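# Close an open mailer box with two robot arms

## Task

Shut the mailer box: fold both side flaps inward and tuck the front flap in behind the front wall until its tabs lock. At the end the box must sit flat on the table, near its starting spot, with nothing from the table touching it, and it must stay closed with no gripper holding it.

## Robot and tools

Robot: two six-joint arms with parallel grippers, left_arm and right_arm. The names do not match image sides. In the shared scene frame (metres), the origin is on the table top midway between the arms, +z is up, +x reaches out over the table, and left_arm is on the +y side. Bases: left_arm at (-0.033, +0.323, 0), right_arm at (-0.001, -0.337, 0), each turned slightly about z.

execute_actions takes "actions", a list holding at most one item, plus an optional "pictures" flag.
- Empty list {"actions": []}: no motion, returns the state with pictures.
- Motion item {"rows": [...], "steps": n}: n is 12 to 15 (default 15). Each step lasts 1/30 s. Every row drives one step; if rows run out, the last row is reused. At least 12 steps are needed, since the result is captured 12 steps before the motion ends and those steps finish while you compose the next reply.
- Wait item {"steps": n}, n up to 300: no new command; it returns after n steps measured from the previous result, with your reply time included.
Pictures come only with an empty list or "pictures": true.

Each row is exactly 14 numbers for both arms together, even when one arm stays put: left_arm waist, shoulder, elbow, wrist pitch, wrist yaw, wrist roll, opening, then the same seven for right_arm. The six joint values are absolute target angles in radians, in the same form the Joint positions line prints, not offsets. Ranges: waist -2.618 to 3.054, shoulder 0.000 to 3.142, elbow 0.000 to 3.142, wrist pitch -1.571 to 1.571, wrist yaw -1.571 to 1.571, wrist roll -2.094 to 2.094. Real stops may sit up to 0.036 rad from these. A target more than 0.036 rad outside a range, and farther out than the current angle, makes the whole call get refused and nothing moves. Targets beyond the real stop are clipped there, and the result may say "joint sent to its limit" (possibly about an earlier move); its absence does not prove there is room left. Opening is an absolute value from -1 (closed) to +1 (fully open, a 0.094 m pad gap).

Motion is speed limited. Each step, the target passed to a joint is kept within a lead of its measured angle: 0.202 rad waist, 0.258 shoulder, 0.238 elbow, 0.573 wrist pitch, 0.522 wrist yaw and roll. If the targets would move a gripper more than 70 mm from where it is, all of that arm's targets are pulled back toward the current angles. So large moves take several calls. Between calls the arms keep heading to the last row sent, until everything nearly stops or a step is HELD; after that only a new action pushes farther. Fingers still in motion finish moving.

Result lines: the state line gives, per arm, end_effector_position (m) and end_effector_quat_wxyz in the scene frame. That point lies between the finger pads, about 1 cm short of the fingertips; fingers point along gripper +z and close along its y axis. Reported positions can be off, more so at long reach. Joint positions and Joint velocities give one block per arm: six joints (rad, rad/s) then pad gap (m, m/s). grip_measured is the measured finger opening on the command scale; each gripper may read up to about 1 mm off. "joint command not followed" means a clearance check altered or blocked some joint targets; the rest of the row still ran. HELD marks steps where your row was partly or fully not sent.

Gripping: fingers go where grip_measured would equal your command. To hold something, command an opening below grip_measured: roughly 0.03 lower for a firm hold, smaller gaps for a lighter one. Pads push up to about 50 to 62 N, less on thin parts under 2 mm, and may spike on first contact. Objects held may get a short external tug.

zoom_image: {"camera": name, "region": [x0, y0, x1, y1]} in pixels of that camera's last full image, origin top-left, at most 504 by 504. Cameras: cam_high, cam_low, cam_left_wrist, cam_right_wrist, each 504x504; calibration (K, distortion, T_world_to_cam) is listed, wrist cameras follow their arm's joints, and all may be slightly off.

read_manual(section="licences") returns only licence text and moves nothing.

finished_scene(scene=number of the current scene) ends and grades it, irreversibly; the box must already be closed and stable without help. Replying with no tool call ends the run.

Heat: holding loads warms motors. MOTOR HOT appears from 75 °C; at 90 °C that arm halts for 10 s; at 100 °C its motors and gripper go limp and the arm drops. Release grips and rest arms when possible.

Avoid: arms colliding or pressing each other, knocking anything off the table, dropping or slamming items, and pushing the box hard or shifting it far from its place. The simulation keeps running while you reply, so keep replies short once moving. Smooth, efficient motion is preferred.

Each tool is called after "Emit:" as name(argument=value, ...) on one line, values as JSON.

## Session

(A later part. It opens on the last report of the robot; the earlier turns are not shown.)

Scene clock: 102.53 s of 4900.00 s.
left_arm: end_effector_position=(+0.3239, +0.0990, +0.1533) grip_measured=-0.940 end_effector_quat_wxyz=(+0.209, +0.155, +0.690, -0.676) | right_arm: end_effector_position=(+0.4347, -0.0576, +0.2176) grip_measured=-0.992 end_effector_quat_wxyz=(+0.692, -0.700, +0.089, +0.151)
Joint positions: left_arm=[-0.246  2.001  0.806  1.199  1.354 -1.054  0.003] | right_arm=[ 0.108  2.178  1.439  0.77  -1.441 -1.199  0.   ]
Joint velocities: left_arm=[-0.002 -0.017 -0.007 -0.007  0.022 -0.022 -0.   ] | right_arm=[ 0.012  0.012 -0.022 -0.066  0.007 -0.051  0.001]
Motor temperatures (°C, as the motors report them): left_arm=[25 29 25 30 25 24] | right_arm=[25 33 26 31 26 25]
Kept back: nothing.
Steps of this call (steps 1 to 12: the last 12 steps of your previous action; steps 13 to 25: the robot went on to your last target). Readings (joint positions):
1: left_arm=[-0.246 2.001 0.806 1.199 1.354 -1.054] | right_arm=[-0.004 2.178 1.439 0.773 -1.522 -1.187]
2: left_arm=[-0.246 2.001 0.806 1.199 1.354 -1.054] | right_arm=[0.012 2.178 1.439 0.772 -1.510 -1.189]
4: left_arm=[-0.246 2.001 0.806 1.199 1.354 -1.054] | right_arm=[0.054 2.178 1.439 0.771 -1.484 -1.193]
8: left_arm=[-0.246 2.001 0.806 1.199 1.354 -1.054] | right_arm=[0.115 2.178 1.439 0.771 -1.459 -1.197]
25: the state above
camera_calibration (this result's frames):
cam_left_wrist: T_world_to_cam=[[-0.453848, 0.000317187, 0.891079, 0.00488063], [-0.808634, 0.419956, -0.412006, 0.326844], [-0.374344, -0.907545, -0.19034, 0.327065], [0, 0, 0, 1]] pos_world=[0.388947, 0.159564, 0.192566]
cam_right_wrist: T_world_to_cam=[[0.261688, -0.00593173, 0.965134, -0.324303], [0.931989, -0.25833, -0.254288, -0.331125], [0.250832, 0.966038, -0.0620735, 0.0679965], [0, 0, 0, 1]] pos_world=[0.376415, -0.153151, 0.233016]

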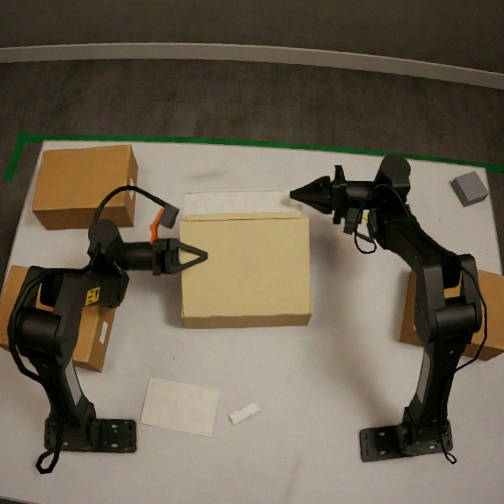

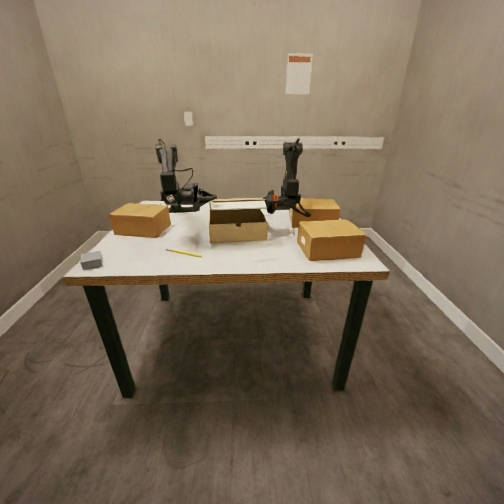

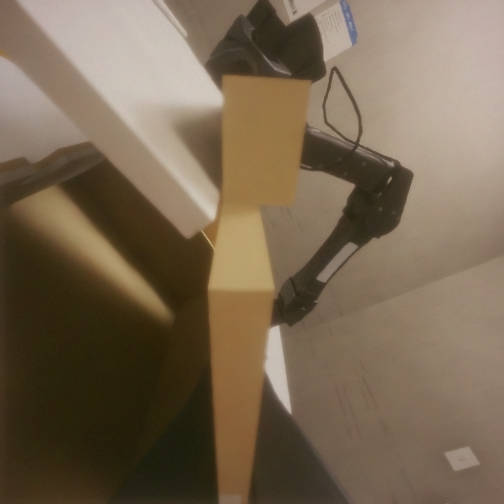

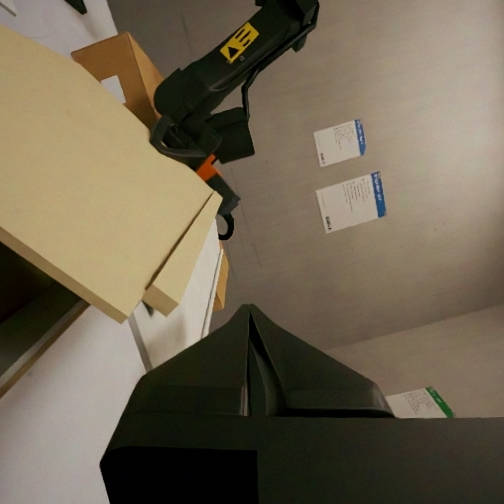

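Emit:
execute_actions(actions=[{"rows":[[-0.24,1.99,0.818,1.19,1.36,-1.06,-0.97,0.10,2.18,1.46,0.76,-1.43,-1.2,-1],[-0.24,1.99,0.818,1.19,1.36,-1.06,-0.97,0.10,2.195,1.46,0.775,-1.43,-1.2,-1],[-0.24,1.99,0.818,1.19,1.36,-1.06,-0.97,0.10,2.21,1.46,0.79,-1.43,-1.2,-1],[-0.24,1.99,0.818,1.19,1.36,-1.06,-0.97,0.10,2.225,1.46,0.805,-1.43,-1.2,-1],[-0.24,1.99,0.818,1.19,1.36,-1.06,-0.97,0.10,2.24,1.46,0.82,-1.43,-1.2,-1],[-0.24,1.99,0.818,1.19,1.36,-1.06,-0.97,0.10,2.255,1.46,0.835,-1.43,-1.15,-1],[-0.24,1.99,0.818,1.19,1.36,-1.06,-0.97,0.10,2.27,1.46,0.85,-1.43,-1.1,-1],[-0.24,1.99,0.818,1.19,1.36,-1.06,-0.97,0.10,2.285,1.46,0.865,-1.43,-1.05,-1],[-0.24,1.99,0.818,1.19,1.36,-1.06,-0.97,0.10,2.30,1.46,0.88,-1.43,-1.0,-1],[-0.24,1.99,0.818,1.19,1.36,-1.06,-0.97,0.10,2.315,1.46,0.895,-1.43,-0.95,-1],[-0.24,1.99,0.818,1.19,1.36,-1.06,-0.97,0.10,2.33,1.46,0.91,-1.43,-0.9,-1]],"steps":15}])

Emit:
execute_actions(actions=[{"rows":[[-0.24,1.99,0.818,1.19,1.36,-1.06,-0.97,0.10,2.33,1.43,0.92,-1.43,-0.85,-1],[-0.24,1.99,0.818,1.19,1.36,-1.06,-0.97,0.10,2.33,1.42,0.93,-1.43,-0.8,-1],[-0.24,1.99,0.818,1.19,1.36,-1.06,-0.97,0.10,2.33,1.41,0.94,-1.43,-0.75,-1],[-0.24,1.99,0.818,1.19,1.36,-1.06,-0.97,0.10,2.33,1.40,0.95,-1.43,-0.7,-1],[-0.24,1.99,0.818,1.19,1.36,-1.06,-0.97,0.10,2.33,1.39,0.96,-1.43,-0.65,-1],[-0.24,1.99,0.818,1.19,1.36,-1.06,-0.97,0.10,2.33,1.38,0.97,-1.43,-0.6,-1],[-0.24,1.99,0.818,1.19,1.36,-1.06,-0.97,0.10,2.33,1.37,0.98,-1.43,-0.55,-1]],"steps":15}])

Emit:
execute_actions(actions=[{"steps":22}], pictures=true)

Scene clock: 104.40 s of 4900.00 s.
left_arm: end_effector_position=(+0.3239, +0.0990, +0.1533) grip_measured=-0.940 end_effector_quat_wxyz=(+0.209, +0.155, +0.690, -0.676) | right_arm: end_effector_position=(+0.4353, -0.0575, +0.2157) grip_measured=-0.992 end_effector_quat_wxyz=(+0.692, -0.700, +0.089, +0.151)
Joint positions: left_arm=[-0.246  2.001  0.806  1.199  1.354 -1.054  0.003] | right_arm=[ 0.108  2.183  1.439  0.774 -1.44  -1.199  0.   ]
Joint velocities: left_arm=[-0.007 -0.012  0.002 -0.11   0.051  0.007  0.   ] | right_arm=[ 0.007  0.12   0.002  0.183  0.007 -0.022  0.001]
Motor temperatures (°C, as the motors report them): left_arm=[25 29 25 30 25 24] | right_arm=[25 33 26 31 26 25]
Steps of this call (steps 1 to 15: the robot went on to your last target; steps 16 to 53: nothing new was sent; steps 54 to 56: the first 3 steps of this action). Readings (joint positions):
54: left_arm=[-0.246 2.001 0.806 1.199 1.354 -1.054] | right_arm=[0.108 2.178 1.439 0.770 -1.440 -1.199]
55: left_arm=[-0.246 2.001 0.806 1.199 1.354 -1.054] | right_arm=[0.108 2.180 1.439 0.771 -1.440 -1.199]
56: the state above

Scene clock: 104.90 s of 4900.00 s.
left_arm: end_effector_position=(+0.3231, +0.0989, +0.1514) grip_measured=-0.940 end_effector_quat_wxyz=(+0.199, +0.148, +0.692, -0.678) | right_arm: end_effector_position=(+0.4463, -0.0553, +0.1486) grip_measured=-0.992 end_effector_quat_wxyz=(+0.654, -0.675, +0.214, +0.266)
Joint positions: left_arm=[-0.246  2.001  0.806  1.18   1.358 -1.062  0.003] | right_arm=[ 0.108  2.346  1.434  0.895 -1.43  -0.894  0.   ]
Joint velocities: left_arm=[-0.022 -0.012 -0.007  0.022  0.037  0.037 -0.001] | right_arm=[ 0.022 -0.012 -0.115  0.315  0.007  0.872 -0.   ]
Motor temperatures (°C, as the motors report them): left_arm=[25 29 25 30 25 24] | right_arm=[25 33 26 31 26 25]
Steps of this call (steps 1 to 12: the last 12 steps of your previous action; steps 13 to 15: the first 3 steps of this action). Readings (joint positions):
13: left_arm=[-0.246 2.001 0.806 1.180 1.356 -1.062] | right_arm=[0.108 2.346 1.439 0.877 -1.432 -0.951]
14: left_arm=[-0.246 2.001 0.806 1.180 1.357 -1.062] | right_arm=[0.108 2.346 1.437 0.884 -1.431 -0.925]
15: the state above

Scene clock: 105.63 s of 4900.00 s.
left_arm: end_effector_position=(+0.3220, +0.0988, +0.1514) grip_measured=-0.940 end_effector_quat_wxyz=(+0.197, +0.150, +0.692, -0.678) | right_arm: end_effector_position=(+0.4378, -0.0572, +0.1393) grip_measured=-0.992 end_effector_quat_wxyz=(+0.605, -0.632, +0.318, +0.365)
Joint positions: left_arm=[-0.246  2.001  0.806  1.18   1.364 -1.062  0.003] | right_arm=[ 0.108  2.346  1.378  0.967 -1.428 -0.562  0.   ]
Joint velocities: left_arm=[-0.002 -0.012  0.007  0.022 -0.125  0.051  0.001] | right_arm=[ 0.002  0.002  0.002 -0.022 -0.037  0.037 -0.002]
Motor temperatures (°C, as the motors report them): left_arm=[25 29 25 30 25 24] | right_arm=[25 33 26 31 26 25]
Kept back: nothing.
Steps of this call (steps 1 to 12: the last 12 steps of your previous action; steps 13 to 22: the robot went on to your last target). Readings (joint positions):
1: left_arm=[-0.246 2.001 0.806 1.180 1.359 -1.062] | right_arm=[0.108 2.346 1.429 0.906 -1.429 -0.859]
2: left_arm=[-0.246 2.001 0.806 1.180 1.360 -1.062] | right_arm=[0.108 2.346 1.421 0.916 -1.429 -0.821]
4: left_arm=[-0.246 2.001 0.806 1.180 1.361 -1.062] | right_arm=[0.108 2.346 1.401 0.935 -1.428 -0.738]
8: left_arm=[-0.246 2.001 0.806 1.180 1.363 -1.062] | right_arm=[0.108 2.346 1.378 0.953 -1.428 -0.631]
22: the state above
camera_calibration (this result's frames):
cam_left_wrist: T_world_to_cam=[[-0.431079, 0.00313282, 0.902309, -0.00351379], [-0.814446, 0.429087, -0.390592, 0.322327], [-0.388393, -0.903258, -0.182419, 0.32878], [0, 0, 0, 1]] pos_world=[0.388699, 0.158678, 0.189045]
cam_right_wrist: T_world_to_cam=[[0.80219, 0.0360316, 0.595981, -0.432384], [0.577859, -0.298013, -0.759781, -0.130732], [0.150234, 0.953882, -0.259884, 0.13285], [0, 0, 0, 1]] pos_world=[0.40244, -0.150104, 0.19289]

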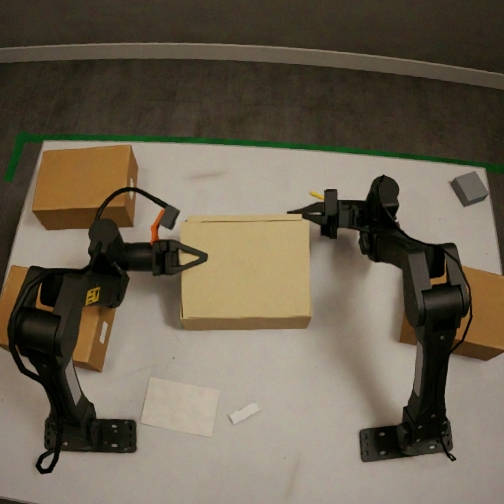

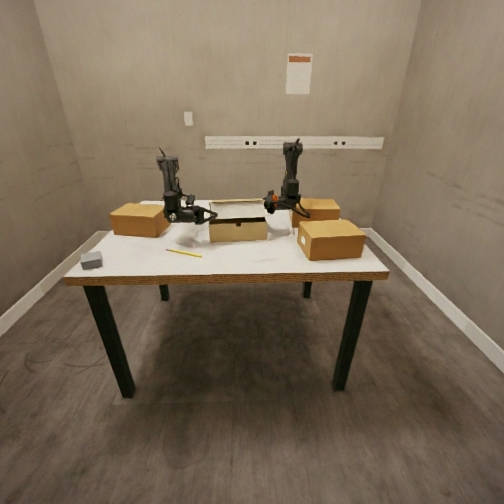

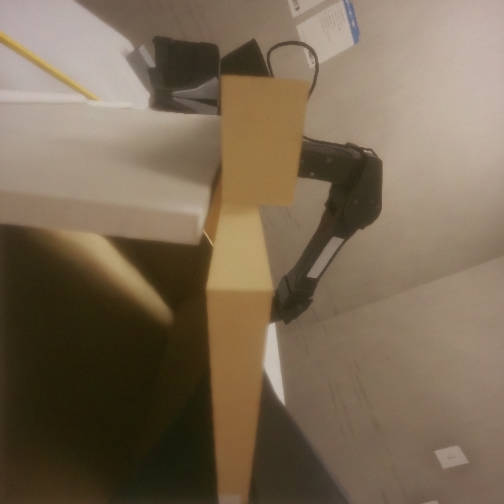

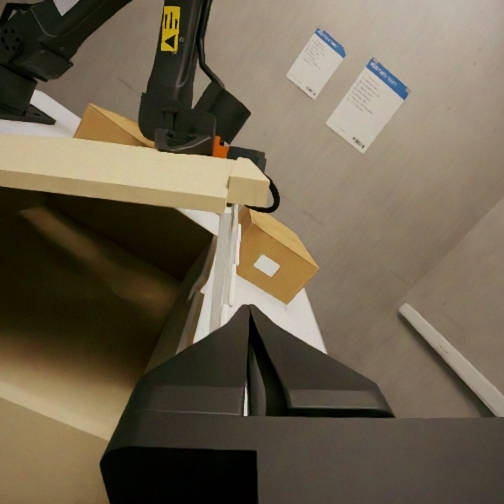

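Emit:
execute_actions(actions=[{"rows":[[-0.24,1.99,0.818,1.19,1.36,-1.06,-0.97,0.10,2.31,1.36,0.98,-1.44,-0.5,-1],[-0.24,1.99,0.818,1.19,1.36,-1.06,-0.97,0.10,2.305,1.35,0.985,-1.45,-0.46,-1],[-0.24,1.99,0.818,1.19,1.36,-1.06,-0.97,0.10,2.30,1.34,0.99,-1.46,-0.42,-1],[-0.24,1.99,0.818,1.19,1.36,-1.06,-0.97,0.10,2.295,1.33,0.995,-1.47,-0.38,-1],[-0.24,1.99,0.818,1.19,1.36,-1.06,-0.97,0.10,2.29,1.32,1.0,-1.48,-0.34,-1],[-0.24,1.99,0.818,1.19,1.36,-1.06,-0.97,0.10,2.29,1.31,1.01,-1.48,-0.3,-1],[-0.24,1.99,0.818,1.19,1.36,-1.06,-0.97,0.10,2.29,1.30,1.02,-1.48,-0.25,-1]],"steps":15}])

Emit:
execute_actions(actions=[{"steps":25}], pictures=true)

Emit:
zoom_image(camera="cam_low", region=[180,165,320,255])

Scene clock: 106.83 s of 4900.00 s.
left_arm: end_effector_position=(+0.3220, +0.0988, +0.1514) grip_measured=-0.940 end_effector_quat_wxyz=(+0.197, +0.150, +0.692, -0.678) | right_arm: end_effector_position=(+0.4354, -0.0578, +0.1387) grip_measured=-0.992 end_effector_quat_wxyz=(+0.596, -0.624, +0.333, +0.380)
Joint positions: left_arm=[-0.246  2.001  0.806  1.18   1.364 -1.062  0.003] | right_arm=[ 0.108  2.34   1.365  0.969 -1.429 -0.518  0.   ]
Joint velocities: left_arm=[ 0.007 -0.007  0.002  0.007  0.007  0.007  0.001] | right_arm=[ 0.012 -0.12  -0.247  0.095 -0.051  0.564 -0.   ]
Motor temperatures (°C, as the motors report them): left_arm=[25 29 25 30 25 24] | right_arm=[25 33 26 31 26 25]
Steps of this call (steps 1 to 30: the robot went on to your last target; steps 31 to 33: nothing new was sent; steps 34 to 36: the first 3 steps of this action). Readings (joint positions):
34: left_arm=[-0.246 2.001 0.806 1.180 1.364 -1.062] | right_arm=[0.108 2.345 1.377 0.967 -1.428 -0.552]
35: left_arm=[-0.246 2.001 0.806 1.180 1.364 -1.062] | right_arm=[0.108 2.344 1.373 0.968 -1.428 -0.537]
36: the state above

Scene clock: 107.67 s of 4900.00 s.
left_arm: end_effector_position=(+0.3207, +0.0987, +0.1514) grip_measured=-0.940 end_effector_quat_wxyz=(+0.194, +0.153, +0.691, -0.679) | right_arm: end_effector_position=(+0.4203, -0.0604, +0.1368) grip_measured=-0.992 end_effector_quat_wxyz=(+0.536, -0.582, +0.402, +0.461)
Joint positions: left_arm=[-0.246  2.001  0.806  1.18   1.372 -1.062  0.003] | right_arm=[ 0.108  2.318  1.309  1.005 -1.459 -0.259  0.   ]
Joint velocities: left_arm=[ 0.012 -0.007 -0.002  0.066 -0.037 -0.037 -0.001] | right_arm=[-0.002 -0.012 -0.007 -0.051  0.007  0.037  0.   ]
Motor temperatures (°C, as the motors report them): left_arm=[25 29 25 30 25 24] | right_arm=[25 33 26 32 26 25]
Kept back: nothing.
Steps of this call (steps 1 to 12: the last 12 steps of your previous action; steps 13 to 25: the robot went on to your last target). Readings (joint positions):
1: left_arm=[-0.246 2.001 0.806 1.180 1.364 -1.062] | right_arm=[0.108 2.335 1.356 0.972 -1.432 -0.494]
2: left_arm=[-0.246 2.001 0.806 1.180 1.364 -1.062] | right_arm=[0.108 2.330 1.346 0.974 -1.437 -0.467]
4: left_arm=[-0.246 2.001 0.806 1.180 1.367 -1.062] | right_arm=[0.108 2.321 1.327 0.985 -1.444 -0.403]
8: left_arm=[-0.246 2.001 0.806 1.180 1.372 -1.062] | right_arm=[0.108 2.318 1.310 0.998 -1.453 -0.317]
25: the state above
camera_calibration (this result's frames):
cam_left_wrist: T_world_to_cam=[[-0.431029, 0.00651534, 0.902315, -0.00446588], [-0.811155, 0.435247, -0.390625, 0.319608], [-0.395275, -0.900287, -0.182319, 0.330076], [0, 0, 0, 1]] pos_world=[0.387797, 0.158084, 0.189056]
cam_right_wrist: T_world_to_cam=[[0.942007, 0.0756877, 0.326947, -0.436295], [0.333954, -0.307582, -0.890993, -0.003573], [0.0331258, 0.948507, -0.31502, 0.194315], [0, 0, 0, 1]] pos_world=[0.40575, -0.152386, 0.200675]

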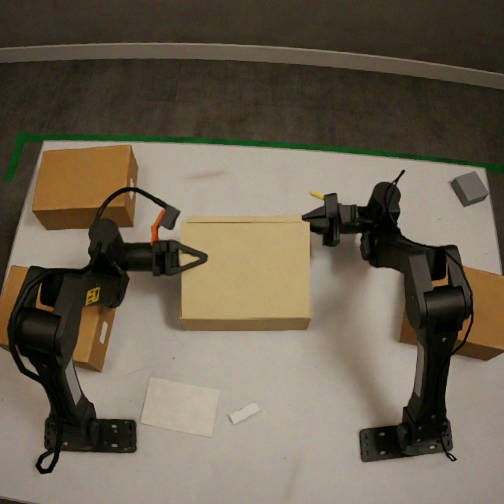

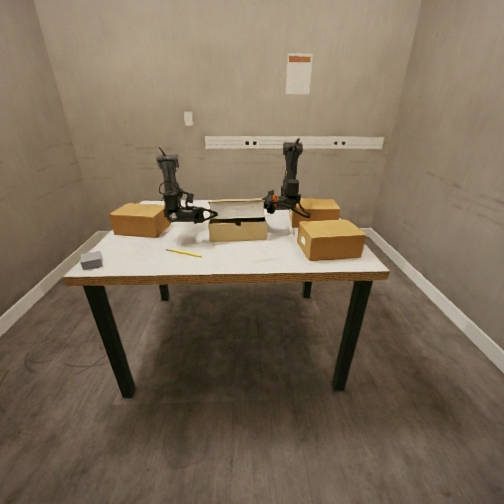

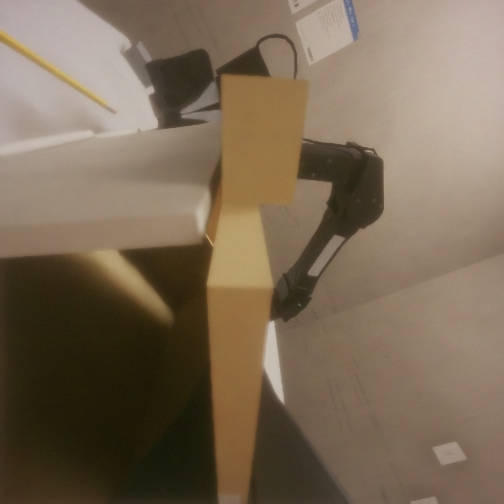

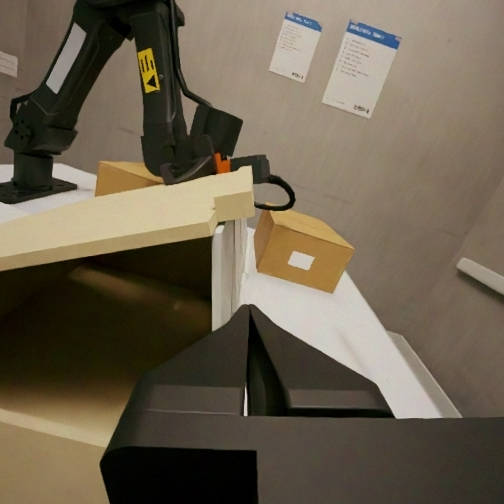

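Region (180, 165, 320, 255) of cam_low's 504x504 image, scaled by 3.600, with more detail than that image has; it fills the top 324 rows of this view, and the rest is white.

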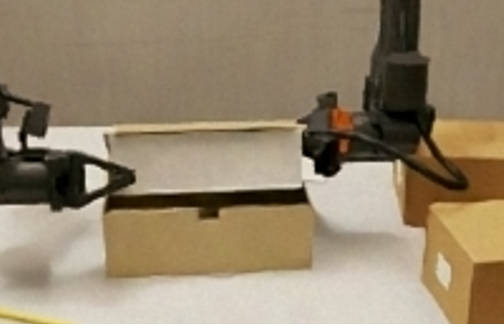

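Emit:
execute_actions(actions=[{"rows":[[-0.24,2.0,0.818,1.20,1.36,-1.075,-0.97,0.10,2.29,1.295,1.025,-1.49,-0.22,-1],[-0.24,2.007,0.818,1.207,1.36,-1.09,-0.97,0.10,2.29,1.29,1.03,-1.50,-0.19,-1],[-0.24,2.014,0.818,1.214,1.36,-1.105,-0.97,0.10,2.29,1.285,1.035,-1.51,-0.16,-1],[-0.24,2.021,0.818,1.221,1.355,-1.12,-0.97,0.10,2.29,1.28,1.04,-1.52,-0.13,-1],[-0.24,2.028,0.818,1.228,1.355,-1.135,-0.97,0.10,2.29,1.275,1.045,-1.52,-0.10,-1],[-0.24,2.035,0.818,1.235,1.355,-1.15,-0.97,0.10,2.29,1.27,1.05,-1.52,-0.08,-1]],"steps":15}])

Emit:
execute_actions(actions=[{"steps":25}], pictures=true)

Emit:
zoom_image(camera="cam_low", region=[180,165,320,255])

Scene clock: 108.67 s of 4900.00 s.
left_arm: end_effector_position=(+0.3207, +0.0987, +0.1518) grip_measured=-0.940 end_effector_quat_wxyz=(+0.192, +0.150, +0.692, -0.680) | right_arm: end_effector_position=(+0.4182, -0.0607, +0.1363) grip_measured=-0.992 end_effector_quat_wxyz=(+0.528, -0.578, +0.407, +0.471)
Joint positions: left_arm=[-0.246  2.001  0.806  1.184  1.372 -1.072  0.003] | right_arm=[ 0.108  2.318  1.305  1.011 -1.467 -0.23   0.   ]
Joint velocities: left_arm=[-0.022 -0.002 -0.002 -0.007 -0.022 -0.227  0.   ] | right_arm=[ 0.017 -0.012 -0.105  0.125 -0.139  0.447  0.002]
Motor temperatures (°C, as the motors report them): left_arm=[25 29 25 30 25 24] | right_arm=[25 33 25 32 26 25]
Steps of this call (steps 1 to 27: the robot went on to your last target; steps 28 to 30: the first 3 steps of this action). Readings (joint positions):
28: left_arm=[-0.246 2.001 0.806 1.181 1.372 -1.063] | right_arm=[0.108 2.318 1.309 1.005 -1.460 -0.254]
29: left_arm=[-0.246 2.001 0.806 1.182 1.372 -1.066] | right_arm=[0.108 2.318 1.308 1.007 -1.462 -0.244]
30: the state above

Scene clock: 109.50 s of 4900.00 s.
left_arm: end_effector_position=(+0.3205, +0.0985, +0.1447) grip_measured=-0.940 end_effector_quat_wxyz=(+0.168, +0.130, +0.695, -0.687) | right_arm: end_effector_position=(+0.4087, -0.0624, +0.1309) grip_measured=-0.992 end_effector_quat_wxyz=(+0.484, -0.552, +0.442, +0.515)
Joint positions: left_arm=[-0.246  2.031  0.806  1.22   1.378 -1.142  0.003] | right_arm=[ 0.108  2.318  1.278  1.033 -1.493 -0.087  0.   ]
Joint velocities: left_arm=[-0.002 -0.007  0.012 -0.066  0.007  0.037 -0.   ] | right_arm=[ 0.002 -0.017 -0.002 -0.037  0.007  0.007 -0.   ]
Motor temperatures (°C, as the motors report them): left_arm=[25 29 25 30 25 24] | right_arm=[25 33 25 32 26 25]
Kept back: nothing.
Steps of this call (steps 1 to 12: the last 12 steps of your previous action; steps 13 to 25: the robot went on to your last target). Readings (joint positions):
1: left_arm=[-0.246 2.002 0.806 1.188 1.372 -1.080] | right_arm=[0.108 2.318 1.301 1.015 -1.472 -0.213]
2: left_arm=[-0.246 2.005 0.806 1.194 1.372 -1.089] | right_arm=[0.108 2.318 1.296 1.018 -1.477 -0.193]
4: left_arm=[-0.246 2.017 0.806 1.205 1.375 -1.107] | right_arm=[0.108 2.318 1.285 1.023 -1.483 -0.156]
8: left_arm=[-0.246 2.030 0.806 1.212 1.378 -1.128] | right_arm=[0.108 2.318 1.278 1.026 -1.489 -0.114]
25: the state above
camera_calibration (this result's frames):
cam_left_wrist: T_world_to_cam=[[-0.365943, 0.014568, 0.930523, -0.0242397], [-0.834122, 0.438277, -0.334893, 0.315877], [-0.412706, -0.898722, -0.148233, 0.329083], [0, 0, 0, 1]] pos_world=[0.390424, 0.157666, 0.177122]
cam_right_wrist: T_world_to_cam=[[0.980962, 0.114295, 0.157002, -0.414591], [0.18588, -0.318534, -0.929508, 0.0593521], [-0.0562275, 0.940996, -0.333715, 0.233229], [0, 0, 0, 1]] pos_world=[0.40878, -0.153176, 0.198092]

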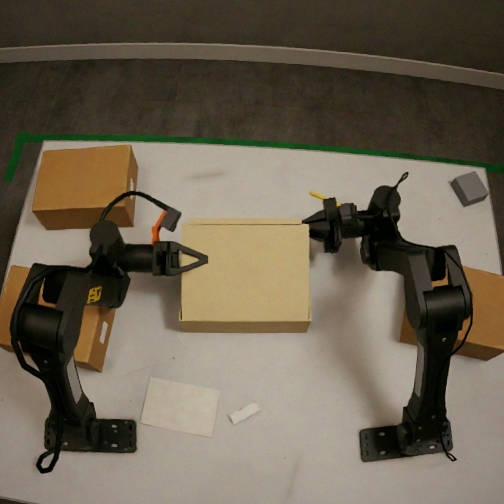

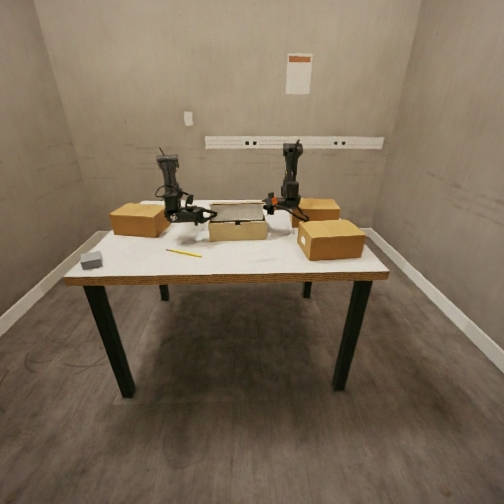

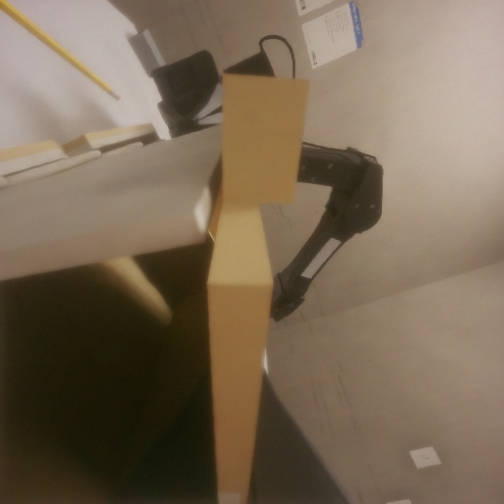

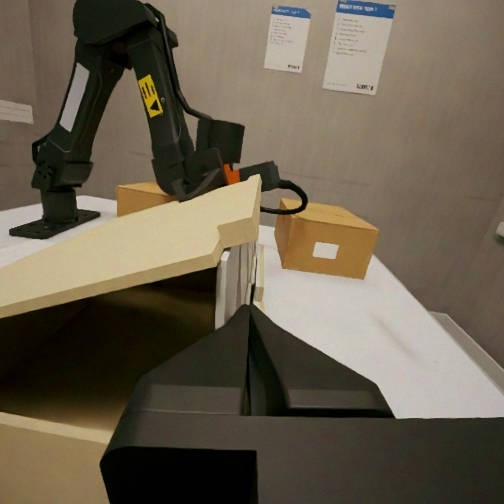

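Region (180, 165, 320, 255) of cam_low's 504x504 image, scaled by 3.600, with more detail than that image has; it fills the top 324 rows of this view, and the rest is white.

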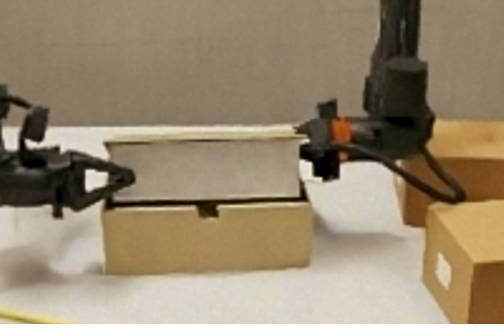

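Emit:
execute_actions(actions=[{"rows":[[-0.24,2.042,0.818,1.242,1.35,-1.165,-0.97,0.10,2.29,1.27,1.05,-1.52,-0.05,-1],[-0.24,2.049,0.818,1.249,1.345,-1.18,-0.97,0.10,2.29,1.27,1.05,-1.52,-0.05,-1],[-0.24,2.056,0.818,1.256,1.34,-1.195,-0.97,0.10,2.29,1.27,1.05,-1.52,-0.05,-1],[-0.24,2.063,0.818,1.263,1.335,-1.21,-0.97,0.10,2.29,1.27,1.05,-1.52,-0.05,-1],[-0.24,2.07,0.818,1.27,1.33,-1.225,-0.97,0.10,2.29,1.27,1.05,-1.52,-0.05,-1],[-0.24,2.077,0.818,1.277,1.33,-1.24,-0.97,0.10,2.29,1.27,1.05,-1.52,-0.05,-1],[-0.24,2.084,0.818,1.284,1.33,-1.255,-0.97,0.10,2.29,1.27,1.05,-1.52,-0.05,-1],[-0.24,2.092,0.818,1.29,1.33,-1.27,-0.97,0.10,2.29,1.27,1.05,-1.52,-0.05,-1]],"steps":15}])

Emit:
execute_actions(actions=[{"steps":25}], pictures=true)

Emit:
zoom_image(camera="cam_low", region=[180,165,320,255])

Scene clock: 110.60 s of 4900.00 s.
left_arm: end_effector_position=(+0.3206, +0.0985, +0.1443) grip_measured=-0.940 end_effector_quat_wxyz=(+0.165, +0.127, +0.696, -0.688) | right_arm: end_effector_position=(+0.4087, -0.0624, +0.1309) grip_measured=-0.992 end_effector_quat_wxyz=(+0.481, -0.549, +0.446, +0.518)
Joint positions: left_arm=[-0.246  2.034  0.806  1.229  1.378 -1.156  0.003] | right_arm=[ 0.108  2.318  1.278  1.033 -1.494 -0.073  0.   ]
Joint velocities: left_arm=[ 0.012  0.095  0.012  0.095 -0.066 -0.212  0.   ] | right_arm=[-0.012 -0.007 -0.002 -0.051  0.022  0.037  0.002]
Motor temperatures (°C, as the motors report them): left_arm=[25 29 25 30 25 24] | right_arm=[25 33 25 32 26 25]
Steps of this call (steps 1 to 15: the robot went on to your last target; steps 16 to 30: nothing new was sent; steps 31 to 33: the first 3 steps of this action). Readings (joint positions):
31: left_arm=[-0.246 2.031 0.806 1.221 1.378 -1.144] | right_arm=[0.108 2.318 1.278 1.033 -1.494 -0.082]
32: left_arm=[-0.246 2.032 0.806 1.224 1.378 -1.149] | right_arm=[0.108 2.318 1.278 1.033 -1.494 -0.077]
33: the state above

Scene clock: 111.43 s of 4900.00 s.
left_arm: end_effector_position=(+0.3218, +0.0984, +0.1330) grip_measured=-0.940 end_effector_quat_wxyz=(+0.130, +0.090, +0.701, -0.695) | right_arm: end_effector_position=(+0.4087, -0.0624, +0.1310) grip_measured=-0.992 end_effector_quat_wxyz=(+0.476, -0.546, +0.450, +0.523)
Joint positions: left_arm=[-0.246  2.079  0.806  1.275  1.376 -1.26   0.003] | right_arm=[ 0.108  2.318  1.278  1.033 -1.494 -0.055  0.   ]
Joint velocities: left_arm=[-0.017 -0.002  0.002 -0.022 -0.022  0.037 -0.001] | right_arm=[ 0.002 -0.007 -0.022  0.066  0.022  0.037 -0.   ]
Motor temperatures (°C, as the motors report them): left_arm=[25 28 25 30 25 24] | right_arm=[25 33 25 32 26 25]
Kept back: nothing.
Steps of this call (steps 1 to 12: the last 12 steps of your previous action; steps 13 to 25: the robot went on to your last target). Readings (joint positions):
1: left_arm=[-0.246 2.039 0.806 1.235 1.377 -1.164] | right_arm=[0.108 2.318 1.278 1.033 -1.494 -0.069]
2: left_arm=[-0.246 2.045 0.806 1.241 1.377 -1.174] | right_arm=[0.108 2.318 1.278 1.033 -1.494 -0.067]
4: left_arm=[-0.246 2.060 0.806 1.252 1.377 -1.196] | right_arm=[0.108 2.318 1.278 1.033 -1.494 -0.063]
8: left_arm=[-0.246 2.079 0.806 1.265 1.376 -1.238] | right_arm=[0.108 2.318 1.278 1.033 -1.494 -0.059]
25: the state above
camera_calibration (this result's frames):
cam_left_wrist: T_world_to_cam=[[-0.260028, 0.0210445, 0.965372, -0.0522307], [-0.867263, 0.434477, -0.243073, 0.311932], [-0.424547, -0.900437, -0.0947248, 0.324649], [0, 0, 0, 1]] pos_world=[0.394774, 0.157899, 0.156996]
cam_right_wrist: T_world_to_cam=[[0.985305, 0.11527, 0.126043, -0.412194], [0.157139, -0.322529, -0.933425, 0.071431], [-0.0669437, 0.939515, -0.335903, 0.237829], [0, 0, 0, 1]] pos_world=[0.410834, -0.152892, 0.198517]

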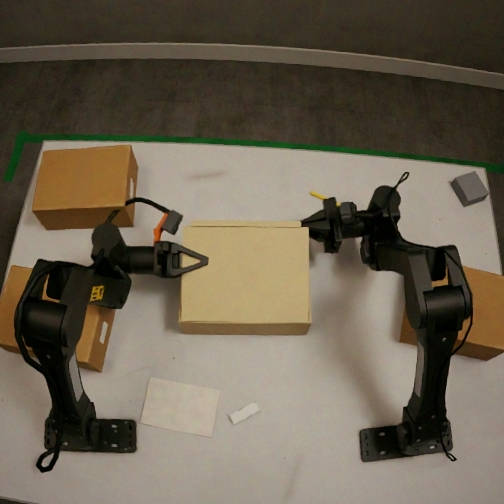

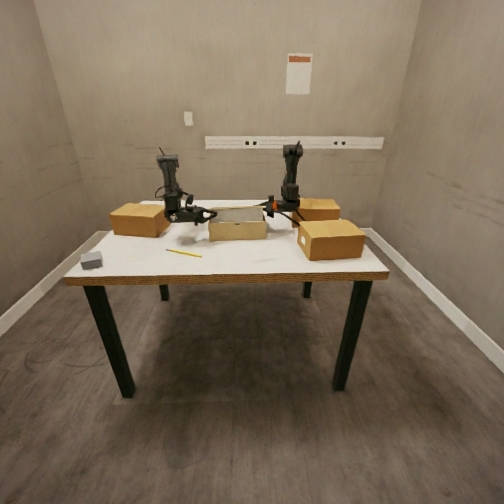

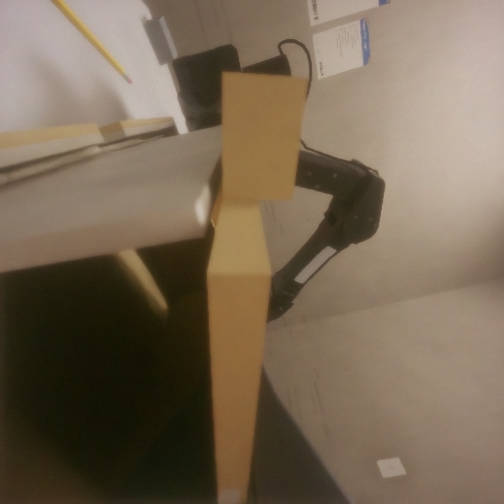

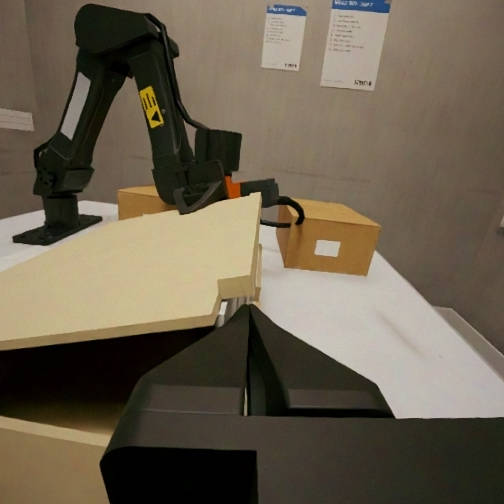

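Region (180, 165, 320, 255) of cam_low's 504x504 image, scaled by 3.600, with more detail than that image has; it fills the top 324 rows of this view, and the rest is white.

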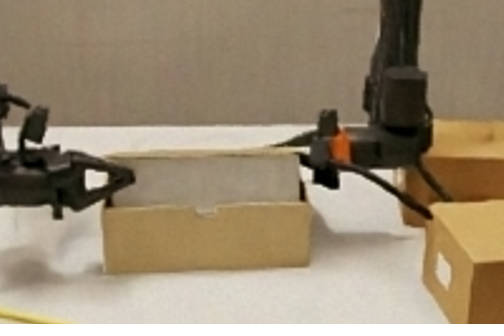

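Emit:
execute_actions(actions=[{"rows":[[-0.24,2.092,0.818,1.29,1.33,-1.27,-0.97,0.09,2.29,1.30,1.04,-1.49,-0.05,-1],[-0.24,2.092,0.818,1.29,1.33,-1.27,-0.97,0.08,2.29,1.31,1.04,-1.47,-0.05,-1],[-0.24,2.092,0.818,1.29,1.33,-1.27,-0.97,0.07,2.29,1.32,1.03,-1.45,-0.05,-1],[-0.24,2.092,0.818,1.29,1.33,-1.27,-0.97,0.06,2.29,1.33,1.02,-1.43,-0.05,-1],[-0.24,2.092,0.818,1.29,1.33,-1.27,-0.97,0.05,2.29,1.34,1.01,-1.41,-0.05,-1],[-0.24,2.092,0.818,1.29,1.33,-1.27,-0.97,0.04,2.29,1.35,1.0,-1.40,-0.05,-1],[-0.24,2.092,0.818,1.29,1.33,-1.27,-0.97,0.03,2.29,1.36,0.99,-1.40,-0.05,-1],[-0.24,2.092,0.818,1.29,1.33,-1.27,-0.97,0.02,2.28,1.37,0.97,-1.40,-0.05,-1],[-0.24,2.092,0.818,1.29,1.33,-1.27,-0.97,0.02,2.26,1.39,0.94,-1.40,-0.05,-1],[-0.24,2.092,0.818,1.29,1.33,-1.27,-0.97,0.02,2.24,1.41,0.9,-1.40,-0.05,-1],[-0.24,2.092,0.818,1.29,1.33,-1.27,-0.97,0.02,2.21,1.43,0.85,-1.40,-0.05,-1],[-0.24,2.092,0.818,1.29,1.33,-1.27,-0.97,0.02,2.18,1.45,0.8,-1.40,-0.05,-1],[-0.24,2.092,0.818,1.29,1.33,-1.27,-0.97,0.02,2.14,1.47,0.74,-1.40,-0.05,-1],[-0.24,2.092,0.818,1.29,1.33,-1.27,-0.97,0.02,2.10,1.49,0.68,-1.40,-0.05,-1],[-0.24,2.092,0.818,1.29,1.33,-1.27,-0.97,0.02,2.06,1.51,0.6,-1.40,-0.05,-1]],"steps":15}])

Emit:
execute_actions(actions=[{"rows":[[-0.24,2.092,0.818,1.29,1.33,-1.27,-0.97,0.04,2.03,1.55,0.5,-1.32,0,-1],[-0.24,2.092,0.818,1.29,1.33,-1.27,-0.97,0.06,2.0,1.59,0.4,-1.22,0,-1],[-0.24,2.092,0.818,1.29,1.33,-1.27,-0.97,0.09,1.98,1.63,0.29,-1.12,0,-1],[-0.24,2.092,0.818,1.29,1.33,-1.27,-0.97,0.12,1.97,1.67,0.18,-1.02,0,-1],[-0.24,2.092,0.818,1.29,1.33,-1.27,-0.97,0.16,1.96,1.71,0.07,-0.92,0,-1],[-0.24,2.092,0.818,1.29,1.33,-1.27,-0.97,0.20,1.96,1.75,-0.05,-0.82,0,-1],[-0.24,2.092,0.818,1.29,1.33,-1.27,-0.97,0.24,1.96,1.79,-0.17,-0.72,0,-1],[-0.24,2.092,0.818,1.29,1.33,-1.27,-0.97,0.29,1.96,1.83,-0.29,-0.62,0,-1],[-0.24,2.092,0.818,1.29,1.33,-1.27,-0.97,0.34,1.97,1.87,-0.41,-0.52,0,-1],[-0.24,2.092,0.818,1.29,1.33,-1.27,-0.97,0.39,1.98,1.91,-0.53,-0.42,0,-1],[-0.24,2.092,0.818,1.29,1.33,-1.27,-0.97,0.44,1.99,1.95,-0.65,-0.33,0,-1],[-0.24,2.092,0.818,1.29,1.33,-1.27,-0.97,0.49,2.0,1.98,-0.77,-0.24,0,-1],[-0.24,2.092,0.818,1.29,1.33,-1.27,-0.97,0.53,2.01,2.01,-0.89,-0.15,0,-1],[-0.24,2.092,0.818,1.29,1.33,-1.27,-0.97,0.57,2.02,2.04,-1.01,-0.07,0,-1],[-0.24,2.092,0.818,1.29,1.33,-1.27,-0.97,0.6,2.02,2.06,-1.12,0,0,-1]],"steps":15}])

Emit:
execute_actions(actions=[{"steps":35}], pictures=true)

Emit:
zoom_image(camera="cam_low", region=[180,165,320,255])

Scene clock: 112.97 s of 4900.00 s.
left_arm: end_effector_position=(+0.3223, +0.0985, +0.1330) grip_measured=-0.940 end_effector_quat_wxyz=(+0.130, +0.089, +0.701, -0.695) | right_arm: end_effector_position=(+0.4131, -0.0646, +0.1321) grip_measured=-0.992 end_effector_quat_wxyz=(+0.482, -0.542, +0.454, +0.517)
Joint positions: left_arm=[-0.246  2.079  0.806  1.275  1.373 -1.262  0.003] | right_arm=[ 0.102  2.318  1.282  1.033 -1.483 -0.055  0.   ]
Joint velocities: left_arm=[ 0.007 -0.012  0.002 -0.212 -0.125 -0.168 -0.001] | right_arm=[-0.139 -0.017  0.1    0.007  0.242  0.007  0.001]
Motor temperatures (°C, as the motors report them): left_arm=[25 28 25 30 25 24] | right_arm=[25 34 25 32 26 25]
Steps of this call (steps 1 to 15: the robot went on to your last target; steps 16 to 43: nothing new was sent; steps 44 to 46: the first 3 steps of this action). Readings (joint positions):
44: left_arm=[-0.246 2.079 0.806 1.275 1.376 -1.261] | right_arm=[0.107 2.318 1.278 1.033 -1.492 -0.055]
45: left_arm=[-0.246 2.079 0.806 1.275 1.376 -1.262] | right_arm=[0.105 2.318 1.279 1.033 -1.488 -0.055]
46: the state above

Scene clock: 113.47 s of 4900.00 s.
left_arm: end_effector_position=(+0.3268, +0.0988, +0.1331) grip_measured=-0.940 end_effector_quat_wxyz=(+0.138, +0.079, +0.702, -0.694) | right_arm: end_effector_position=(+0.4709, -0.0956, +0.2601) grip_measured=-0.992 end_effector_quat_wxyz=(+0.544, -0.498, +0.496, +0.458)
Joint positions: left_arm=[-0.246  2.079  0.806  1.276  1.347 -1.266  0.003] | right_arm=[ 0.025  2.11   1.501  0.66  -1.351 -0.039  0.   ]
Joint velocities: left_arm=[-0.007  0.002 -0.012 -0.007  0.051  0.022 -0.002] | right_arm=[ 0.168 -0.882  0.989 -1.853  1.106  0.168 -0.   ]
Motor temperatures (°C, as the motors report them): left_arm=[25 28 25 30 25 24] | right_arm=[25 34 25 32 26 25]
Steps of this call (steps 1 to 12: the last 12 steps of your previous action; steps 13 to 15: the first 3 steps of this action). Readings (joint positions):
13: left_arm=[-0.246 2.079 0.806 1.275 1.348 -1.266] | right_arm=[0.017 2.173 1.445 0.771 -1.405 -0.050]
14: left_arm=[-0.246 2.079 0.806 1.276 1.348 -1.266] | right_arm=[0.019 2.141 1.470 0.719 -1.385 -0.044]
15: the state above

Scene clock: 114.63 s of 4900.00 s.
left_arm: end_effector_position=(+0.3271, +0.0988, +0.1331) grip_measured=-0.940 end_effector_quat_wxyz=(+0.139, +0.078, +0.702, -0.694) | right_arm: end_effector_position=(+0.3715, -0.0116, +0.1883) grip_measured=-0.992 end_effector_quat_wxyz=(+0.210, -0.343, +0.912, +0.083)
Joint positions: left_arm=[-0.246  2.079  0.806  1.276  1.346 -1.266  0.003] | right_arm=[ 0.601  2.041  2.031 -1.106 -0.012 -0.005  0.   ]
Joint velocities: left_arm=[-0.007 -0.002  0.002 -0.095  0.037 -0.022  0.001] | right_arm=[ 0.002 -0.002 -0.007 -0.066  0.037 -0.051 -0.001]
Motor temperatures (°C, as the motors report them): left_arm=[25 28 25 30 25 24] | right_arm=[25 34 25 32 26 25]
Kept back: nothing.
Steps of this call (steps 1 to 12: the last 12 steps of your previous action; steps 13 to 35: the robot went on to your last target). Readings (joint positions):
1: left_arm=[-0.246 2.079 0.806 1.276 1.347 -1.266] | right_arm=[0.036 2.080 1.540 0.586 -1.302 -0.034]
2: left_arm=[-0.246 2.079 0.806 1.276 1.347 -1.266] | right_arm=[0.054 2.052 1.587 0.497 -1.236 -0.029]
4: left_arm=[-0.246 2.079 0.806 1.276 1.347 -1.266] | right_arm=[0.116 2.006 1.693 0.297 -1.071 -0.020]
8: left_arm=[-0.246 2.079 0.806 1.276 1.347 -1.266] | right_arm=[0.325 1.967 1.883 -0.078 -0.719 -0.011]
35: the state above
camera_calibration (this result's frames):
cam_left_wrist: T_world_to_cam=[[-0.256486, 0.0139603, 0.966447, -0.0515973], [-0.880817, 0.408321, -0.239659, 0.322951], [-0.397966, -0.912732, -0.092432, 0.319465], [0, 0, 0, 1]] pos_world=[0.398363, 0.160439, 0.156793]
cam_right_wrist: T_world_to_cam=[[0.702221, -0.710309, 0.0484383, -0.278438], [-0.703486, -0.702721, -0.106255, 0.306697], [0.109512, 0.0405386, -0.993158, 0.254659], [0, 0, 0, 1]] pos_world=[0.383393, 0.00742228, 0.298992]

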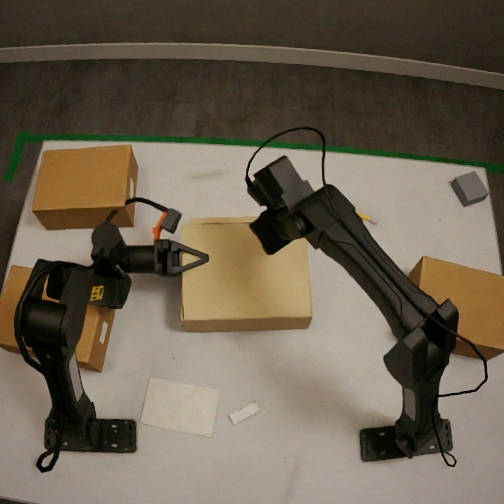

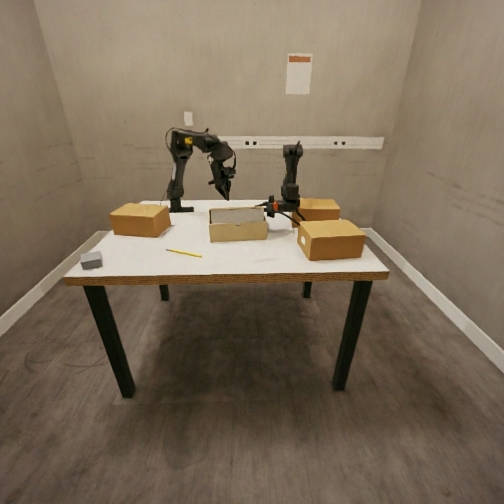

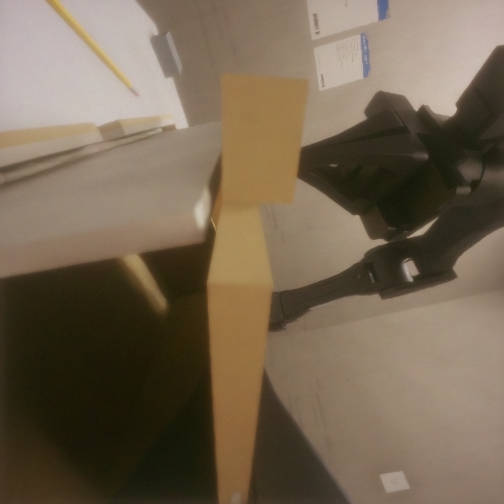

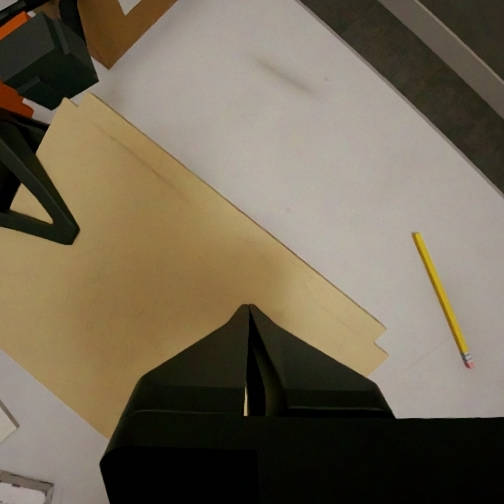

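Region (180, 165, 320, 255) of cam_low's 504x504 image, scaled by 3.600, with more detail than that image has; it fills the top 324 rows of this view, and the rest is white.

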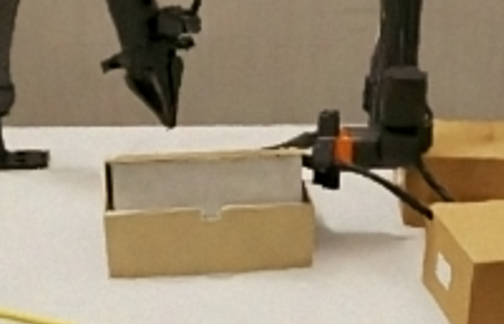

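Good; box is back near start.

Emit:
execute_actions(actions=[{"rows":[[-0.24,2.092,0.818,1.29,1.33,-1.27,-0.97,0.6,2.04,2.07,-1.12,0,0,-1],[-0.24,2.092,0.818,1.29,1.33,-1.27,-0.97,0.6,2.055,2.08,-1.12,0,0,-1],[-0.24,2.092,0.818,1.29,1.33,-1.27,-0.97,0.6,2.07,2.09,-1.12,0,0,-1],[-0.24,2.092,0.818,1.29,1.33,-1.27,-0.97,0.6,2.085,2.10,-1.12,0,0,-1],[-0.24,2.092,0.818,1.29,1.33,-1.27,-0.97,0.6,2.10,2.11,-1.12,0,0,-1],[-0.24,2.092,0.818,1.29,1.33,-1.27,-0.97,0.6,2.11,2.11,-1.12,0,0,-1],[-0.24,2.092,0.818,1.29,1.33,-1.27,-0.97,0.6,2.12,2.11,-1.12,0,0,-1],[-0.24,2.092,0.818,1.29,1.33,-1.27,-0.97,0.6,2.13,2.11,-1.12,0,0,-1],[-0.24,2.092,0.818,1.29,1.33,-1.27,-0.97,0.6,2.14,2.11,-1.12,0,0,-1],[-0.24,2.092,0.818,1.29,1.33,-1.27,-0.97,0.6,2.14,2.11,-1.12,0,0,-1],[-0.24,2.092,0.818,1.29,1.33,-1.27,-0.97,0.6,2.14,2.11,-1.12,0,0,-1],[-0.24,2.08,0.818,1.28,1.345,-1.27,-0.78,0.6,2.14,2.11,-1.12,0,0,-1]],"steps":15}])

Emit:
execute_actions(actions=[{"rows":[[-0.24,2.08,0.818,1.28,1.345,-1.27,-0.78,0.6,2.14,2.11,-1.12,0,0,-1],[-0.24,2.08,0.818,1.28,1.345,-1.27,-0.78,0.6,2.14,2.11,-1.12,0,0,-1],[-0.22,2.08,0.818,1.28,1.365,-1.27,-0.78,0.6,2.14,2.11,-1.12,0,0,-1],[-0.20,2.08,0.818,1.28,1.385,-1.27,-0.78,0.6,2.14,2.11,-1.12,0,0,-1],[-0.18,2.08,0.818,1.28,1.405,-1.27,-0.78,0.6,2.14,2.11,-1.12,0,0,-1],[-0.16,2.08,0.818,1.28,1.425,-1.27,-0.78,0.6,2.14,2.11,-1.12,0,0,-1],[-0.14,2.08,0.818,1.28,1.445,-1.27,-0.78,0.6,2.14,2.11,-1.12,0,0,-1],[-0.12,2.08,0.818,1.28,1.465,-1.27,-0.78,0.6,2.14,2.11,-1.12,0,0,-1],[-0.10,2.08,0.818,1.28,1.485,-1.27,-0.78,0.6,2.14,2.11,-1.12,0,0,-1],[-0.08,2.08,0.818,1.28,1.51,-1.27,-0.78,0.6,2.14,2.11,-1.12,0,0,-1],[-0.06,2.08,0.818,1.28,1.53,-1.27,-0.78,0.6,2.14,2.11,-1.12,0,0,-1]],"steps":15}])

Emit:
execute_actions(actions=[{"steps":22}], pictures=true)

Scene clock: 116.73 s of 4900.00 s.
left_arm: end_effector_position=(+0.3271, +0.0988, +0.1331) grip_measured=-0.940 end_effector_quat_wxyz=(+0.139, +0.078, +0.702, -0.694) | right_arm: end_effector_position=(+0.3729, -0.0109, +0.1888) grip_measured=-0.992 end_effector_quat_wxyz=(+0.210, -0.343, +0.912, +0.082)
Joint positions: left_arm=[-0.246  2.079  0.806  1.276  1.346 -1.266  0.003] | right_arm=[ 0.601  2.05   2.047 -1.113 -0.009 -0.005  0.   ]
Joint velocities: left_arm=[-0.002 -0.002 -0.007  0.007  0.022  0.037  0.   ] | right_arm=[ 0.002  0.188  0.295 -0.037  0.081 -0.022  0.001]
Motor temperatures (°C, as the motors report them): left_arm=[25 28 25 31 25 24] | right_arm=[25 34 26 32 26 25]
Steps of this call (steps 1 to 15: the robot went on to your last target; steps 16 to 60: nothing new was sent; steps 61 to 63: the first 3 steps of this action). Readings (joint positions):
61: left_arm=[-0.246 2.079 0.806 1.276 1.346 -1.266] | right_arm=[0.601 2.041 2.032 -1.109 -0.009 -0.005]
62: left_arm=[-0.246 2.079 0.806 1.276 1.346 -1.266] | right_arm=[0.601 2.044 2.037 -1.112 -0.009 -0.005]
63: the state above

Scene clock: 117.23 s of 4900.00 s.
left_arm: end_effector_position=(+0.3271, +0.0992, +0.1327) grip_measured=-0.782 end_effector_quat_wxyz=(+0.136, +0.076, +0.703, -0.694) | right_arm: end_effector_position=(+0.3827, -0.0030, +0.1513) grip_measured=-0.992 end_effector_quat_wxyz=(+0.179, -0.345, +0.919, +0.070)
Joint positions: left_arm=[-0.245  2.079  0.806  1.272  1.347 -1.27   0.01 ] | right_arm=[ 0.601  2.157  2.087 -1.114 -0.007 -0.005  0.   ]
Joint velocities: left_arm=[ 0.017  0.017 -0.007 -0.007  0.095  0.037  0.001] | right_arm=[-0.002 -0.002 -0.002 -0.007  0.066  0.081  0.001]
Motor temperatures (°C, as the motors report them): left_arm=[25 28 25 31 25 24] | right_arm=[25 34 26 32 26 25]
Steps of this call (steps 1 to 12: the last 12 steps of your previous action; steps 13 to 15: the first 3 steps of this action). Readings (joint positions):
13: left_arm=[-0.246 2.079 0.806 1.272 1.346 -1.269] | right_arm=[0.601 2.157 2.087 -1.114 -0.007 -0.005]
14: left_arm=[-0.246 2.079 0.806 1.272 1.346 -1.270] | right_arm=[0.601 2.157 2.087 -1.114 -0.007 -0.005]
15: the state above

Scene clock: 117.97 s of 4900.00 s.
left_arm: end_effector_position=(+0.3302, +0.1597, +0.1327) grip_measured=-0.782 end_effector_quat_wxyz=(+0.136, +0.075, +0.703, -0.694) | right_arm: end_effector_position=(+0.3827, -0.0030, +0.1513) grip_measured=-0.992 end_effector_quat_wxyz=(+0.179, -0.345, +0.919, +0.070)
Joint positions: left_arm=[-0.071  2.079  0.806  1.271  1.52  -1.271  0.01 ] | right_arm=[ 0.601  2.157  2.087 -1.114 -0.007 -0.005  0.   ]
Joint velocities: left_arm=[-0.007  0.007 -0.007 -0.022 -0.022  0.037  0.   ] | right_arm=[ 0.007 -0.012  0.017 -0.022 -0.007  0.007 -0.   ]
Motor temperatures (°C, as the motors report them): left_arm=[25 28 25 31 25 24] | right_arm=[25 34 26 32 26 25]
Kept back: nothing.
Steps of this call (steps 1 to 12: the last 12 steps of your previous action; steps 13 to 22: the robot went on to your last target). Readings (joint positions):
1: left_arm=[-0.242 2.079 0.806 1.271 1.352 -1.270] | right_arm=[0.601 2.157 2.087 -1.114 -0.007 -0.005]
2: left_arm=[-0.236 2.079 0.806 1.271 1.360 -1.270] | right_arm=[0.601 2.157 2.087 -1.114 -0.007 -0.005]
4: left_arm=[-0.209 2.079 0.806 1.271 1.384 -1.270] | right_arm=[0.601 2.157 2.087 -1.114 -0.007 -0.005]
8: left_arm=[-0.122 2.079 0.806 1.271 1.447 -1.270] | right_arm=[0.601 2.157 2.087 -1.114 -0.007 -0.005]
22: the state above
camera_calibration (this result's frames):
cam_left_wrist: T_world_to_cam=[[-0.247698, 0.0135763, 0.968742, -0.0543557], [-0.883583, 0.406976, -0.231627, 0.300863], [-0.3974, -0.913338, -0.0888112, 0.375652], [0, 0, 0, 1]] pos_world=[0.401657, 0.221391, 0.155707]
cam_right_wrist: T_world_to_cam=[[0.703227, -0.709347, 0.0479526, -0.278729], [-0.708316, -0.704828, -0.0387995, 0.308327], [0.0613207, -0.00668075, -0.998096, 0.235408], [0, 0, 0, 1]] pos_world=[0.399967, 0.0211744, 0.260288]

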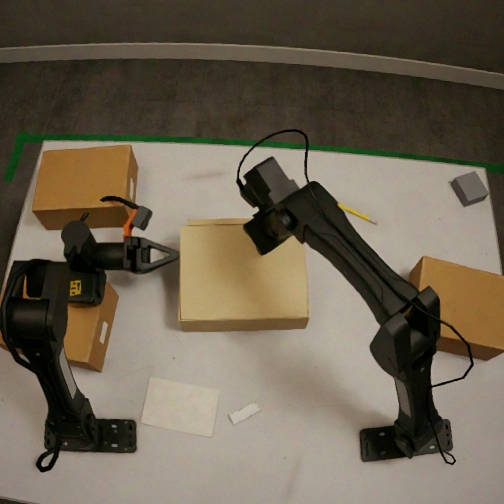

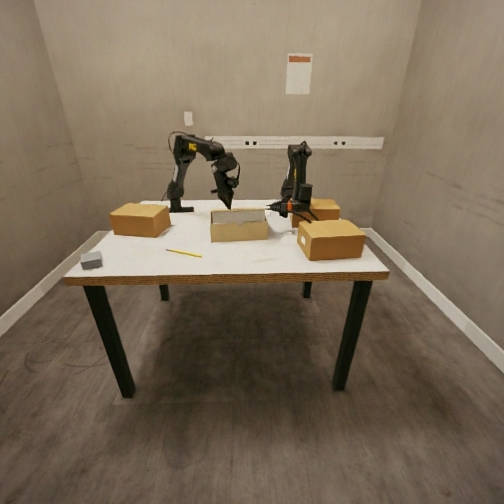

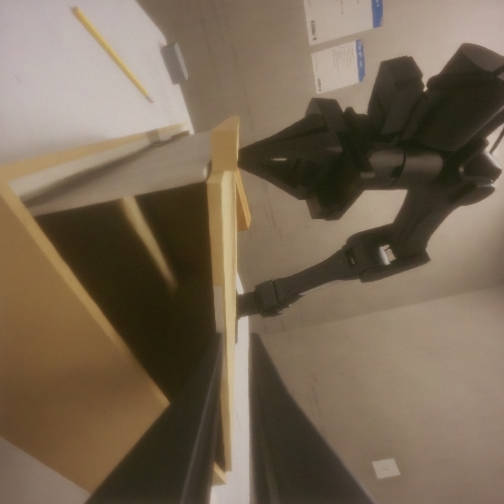

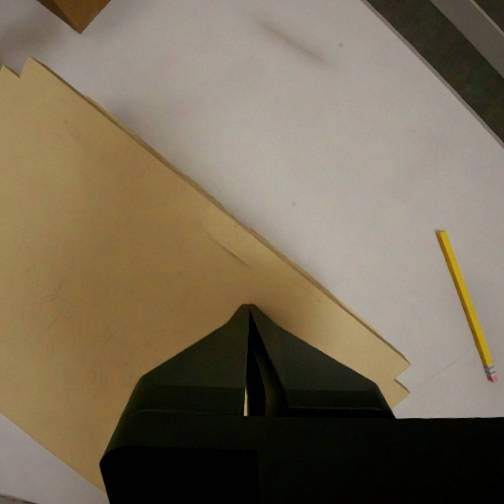

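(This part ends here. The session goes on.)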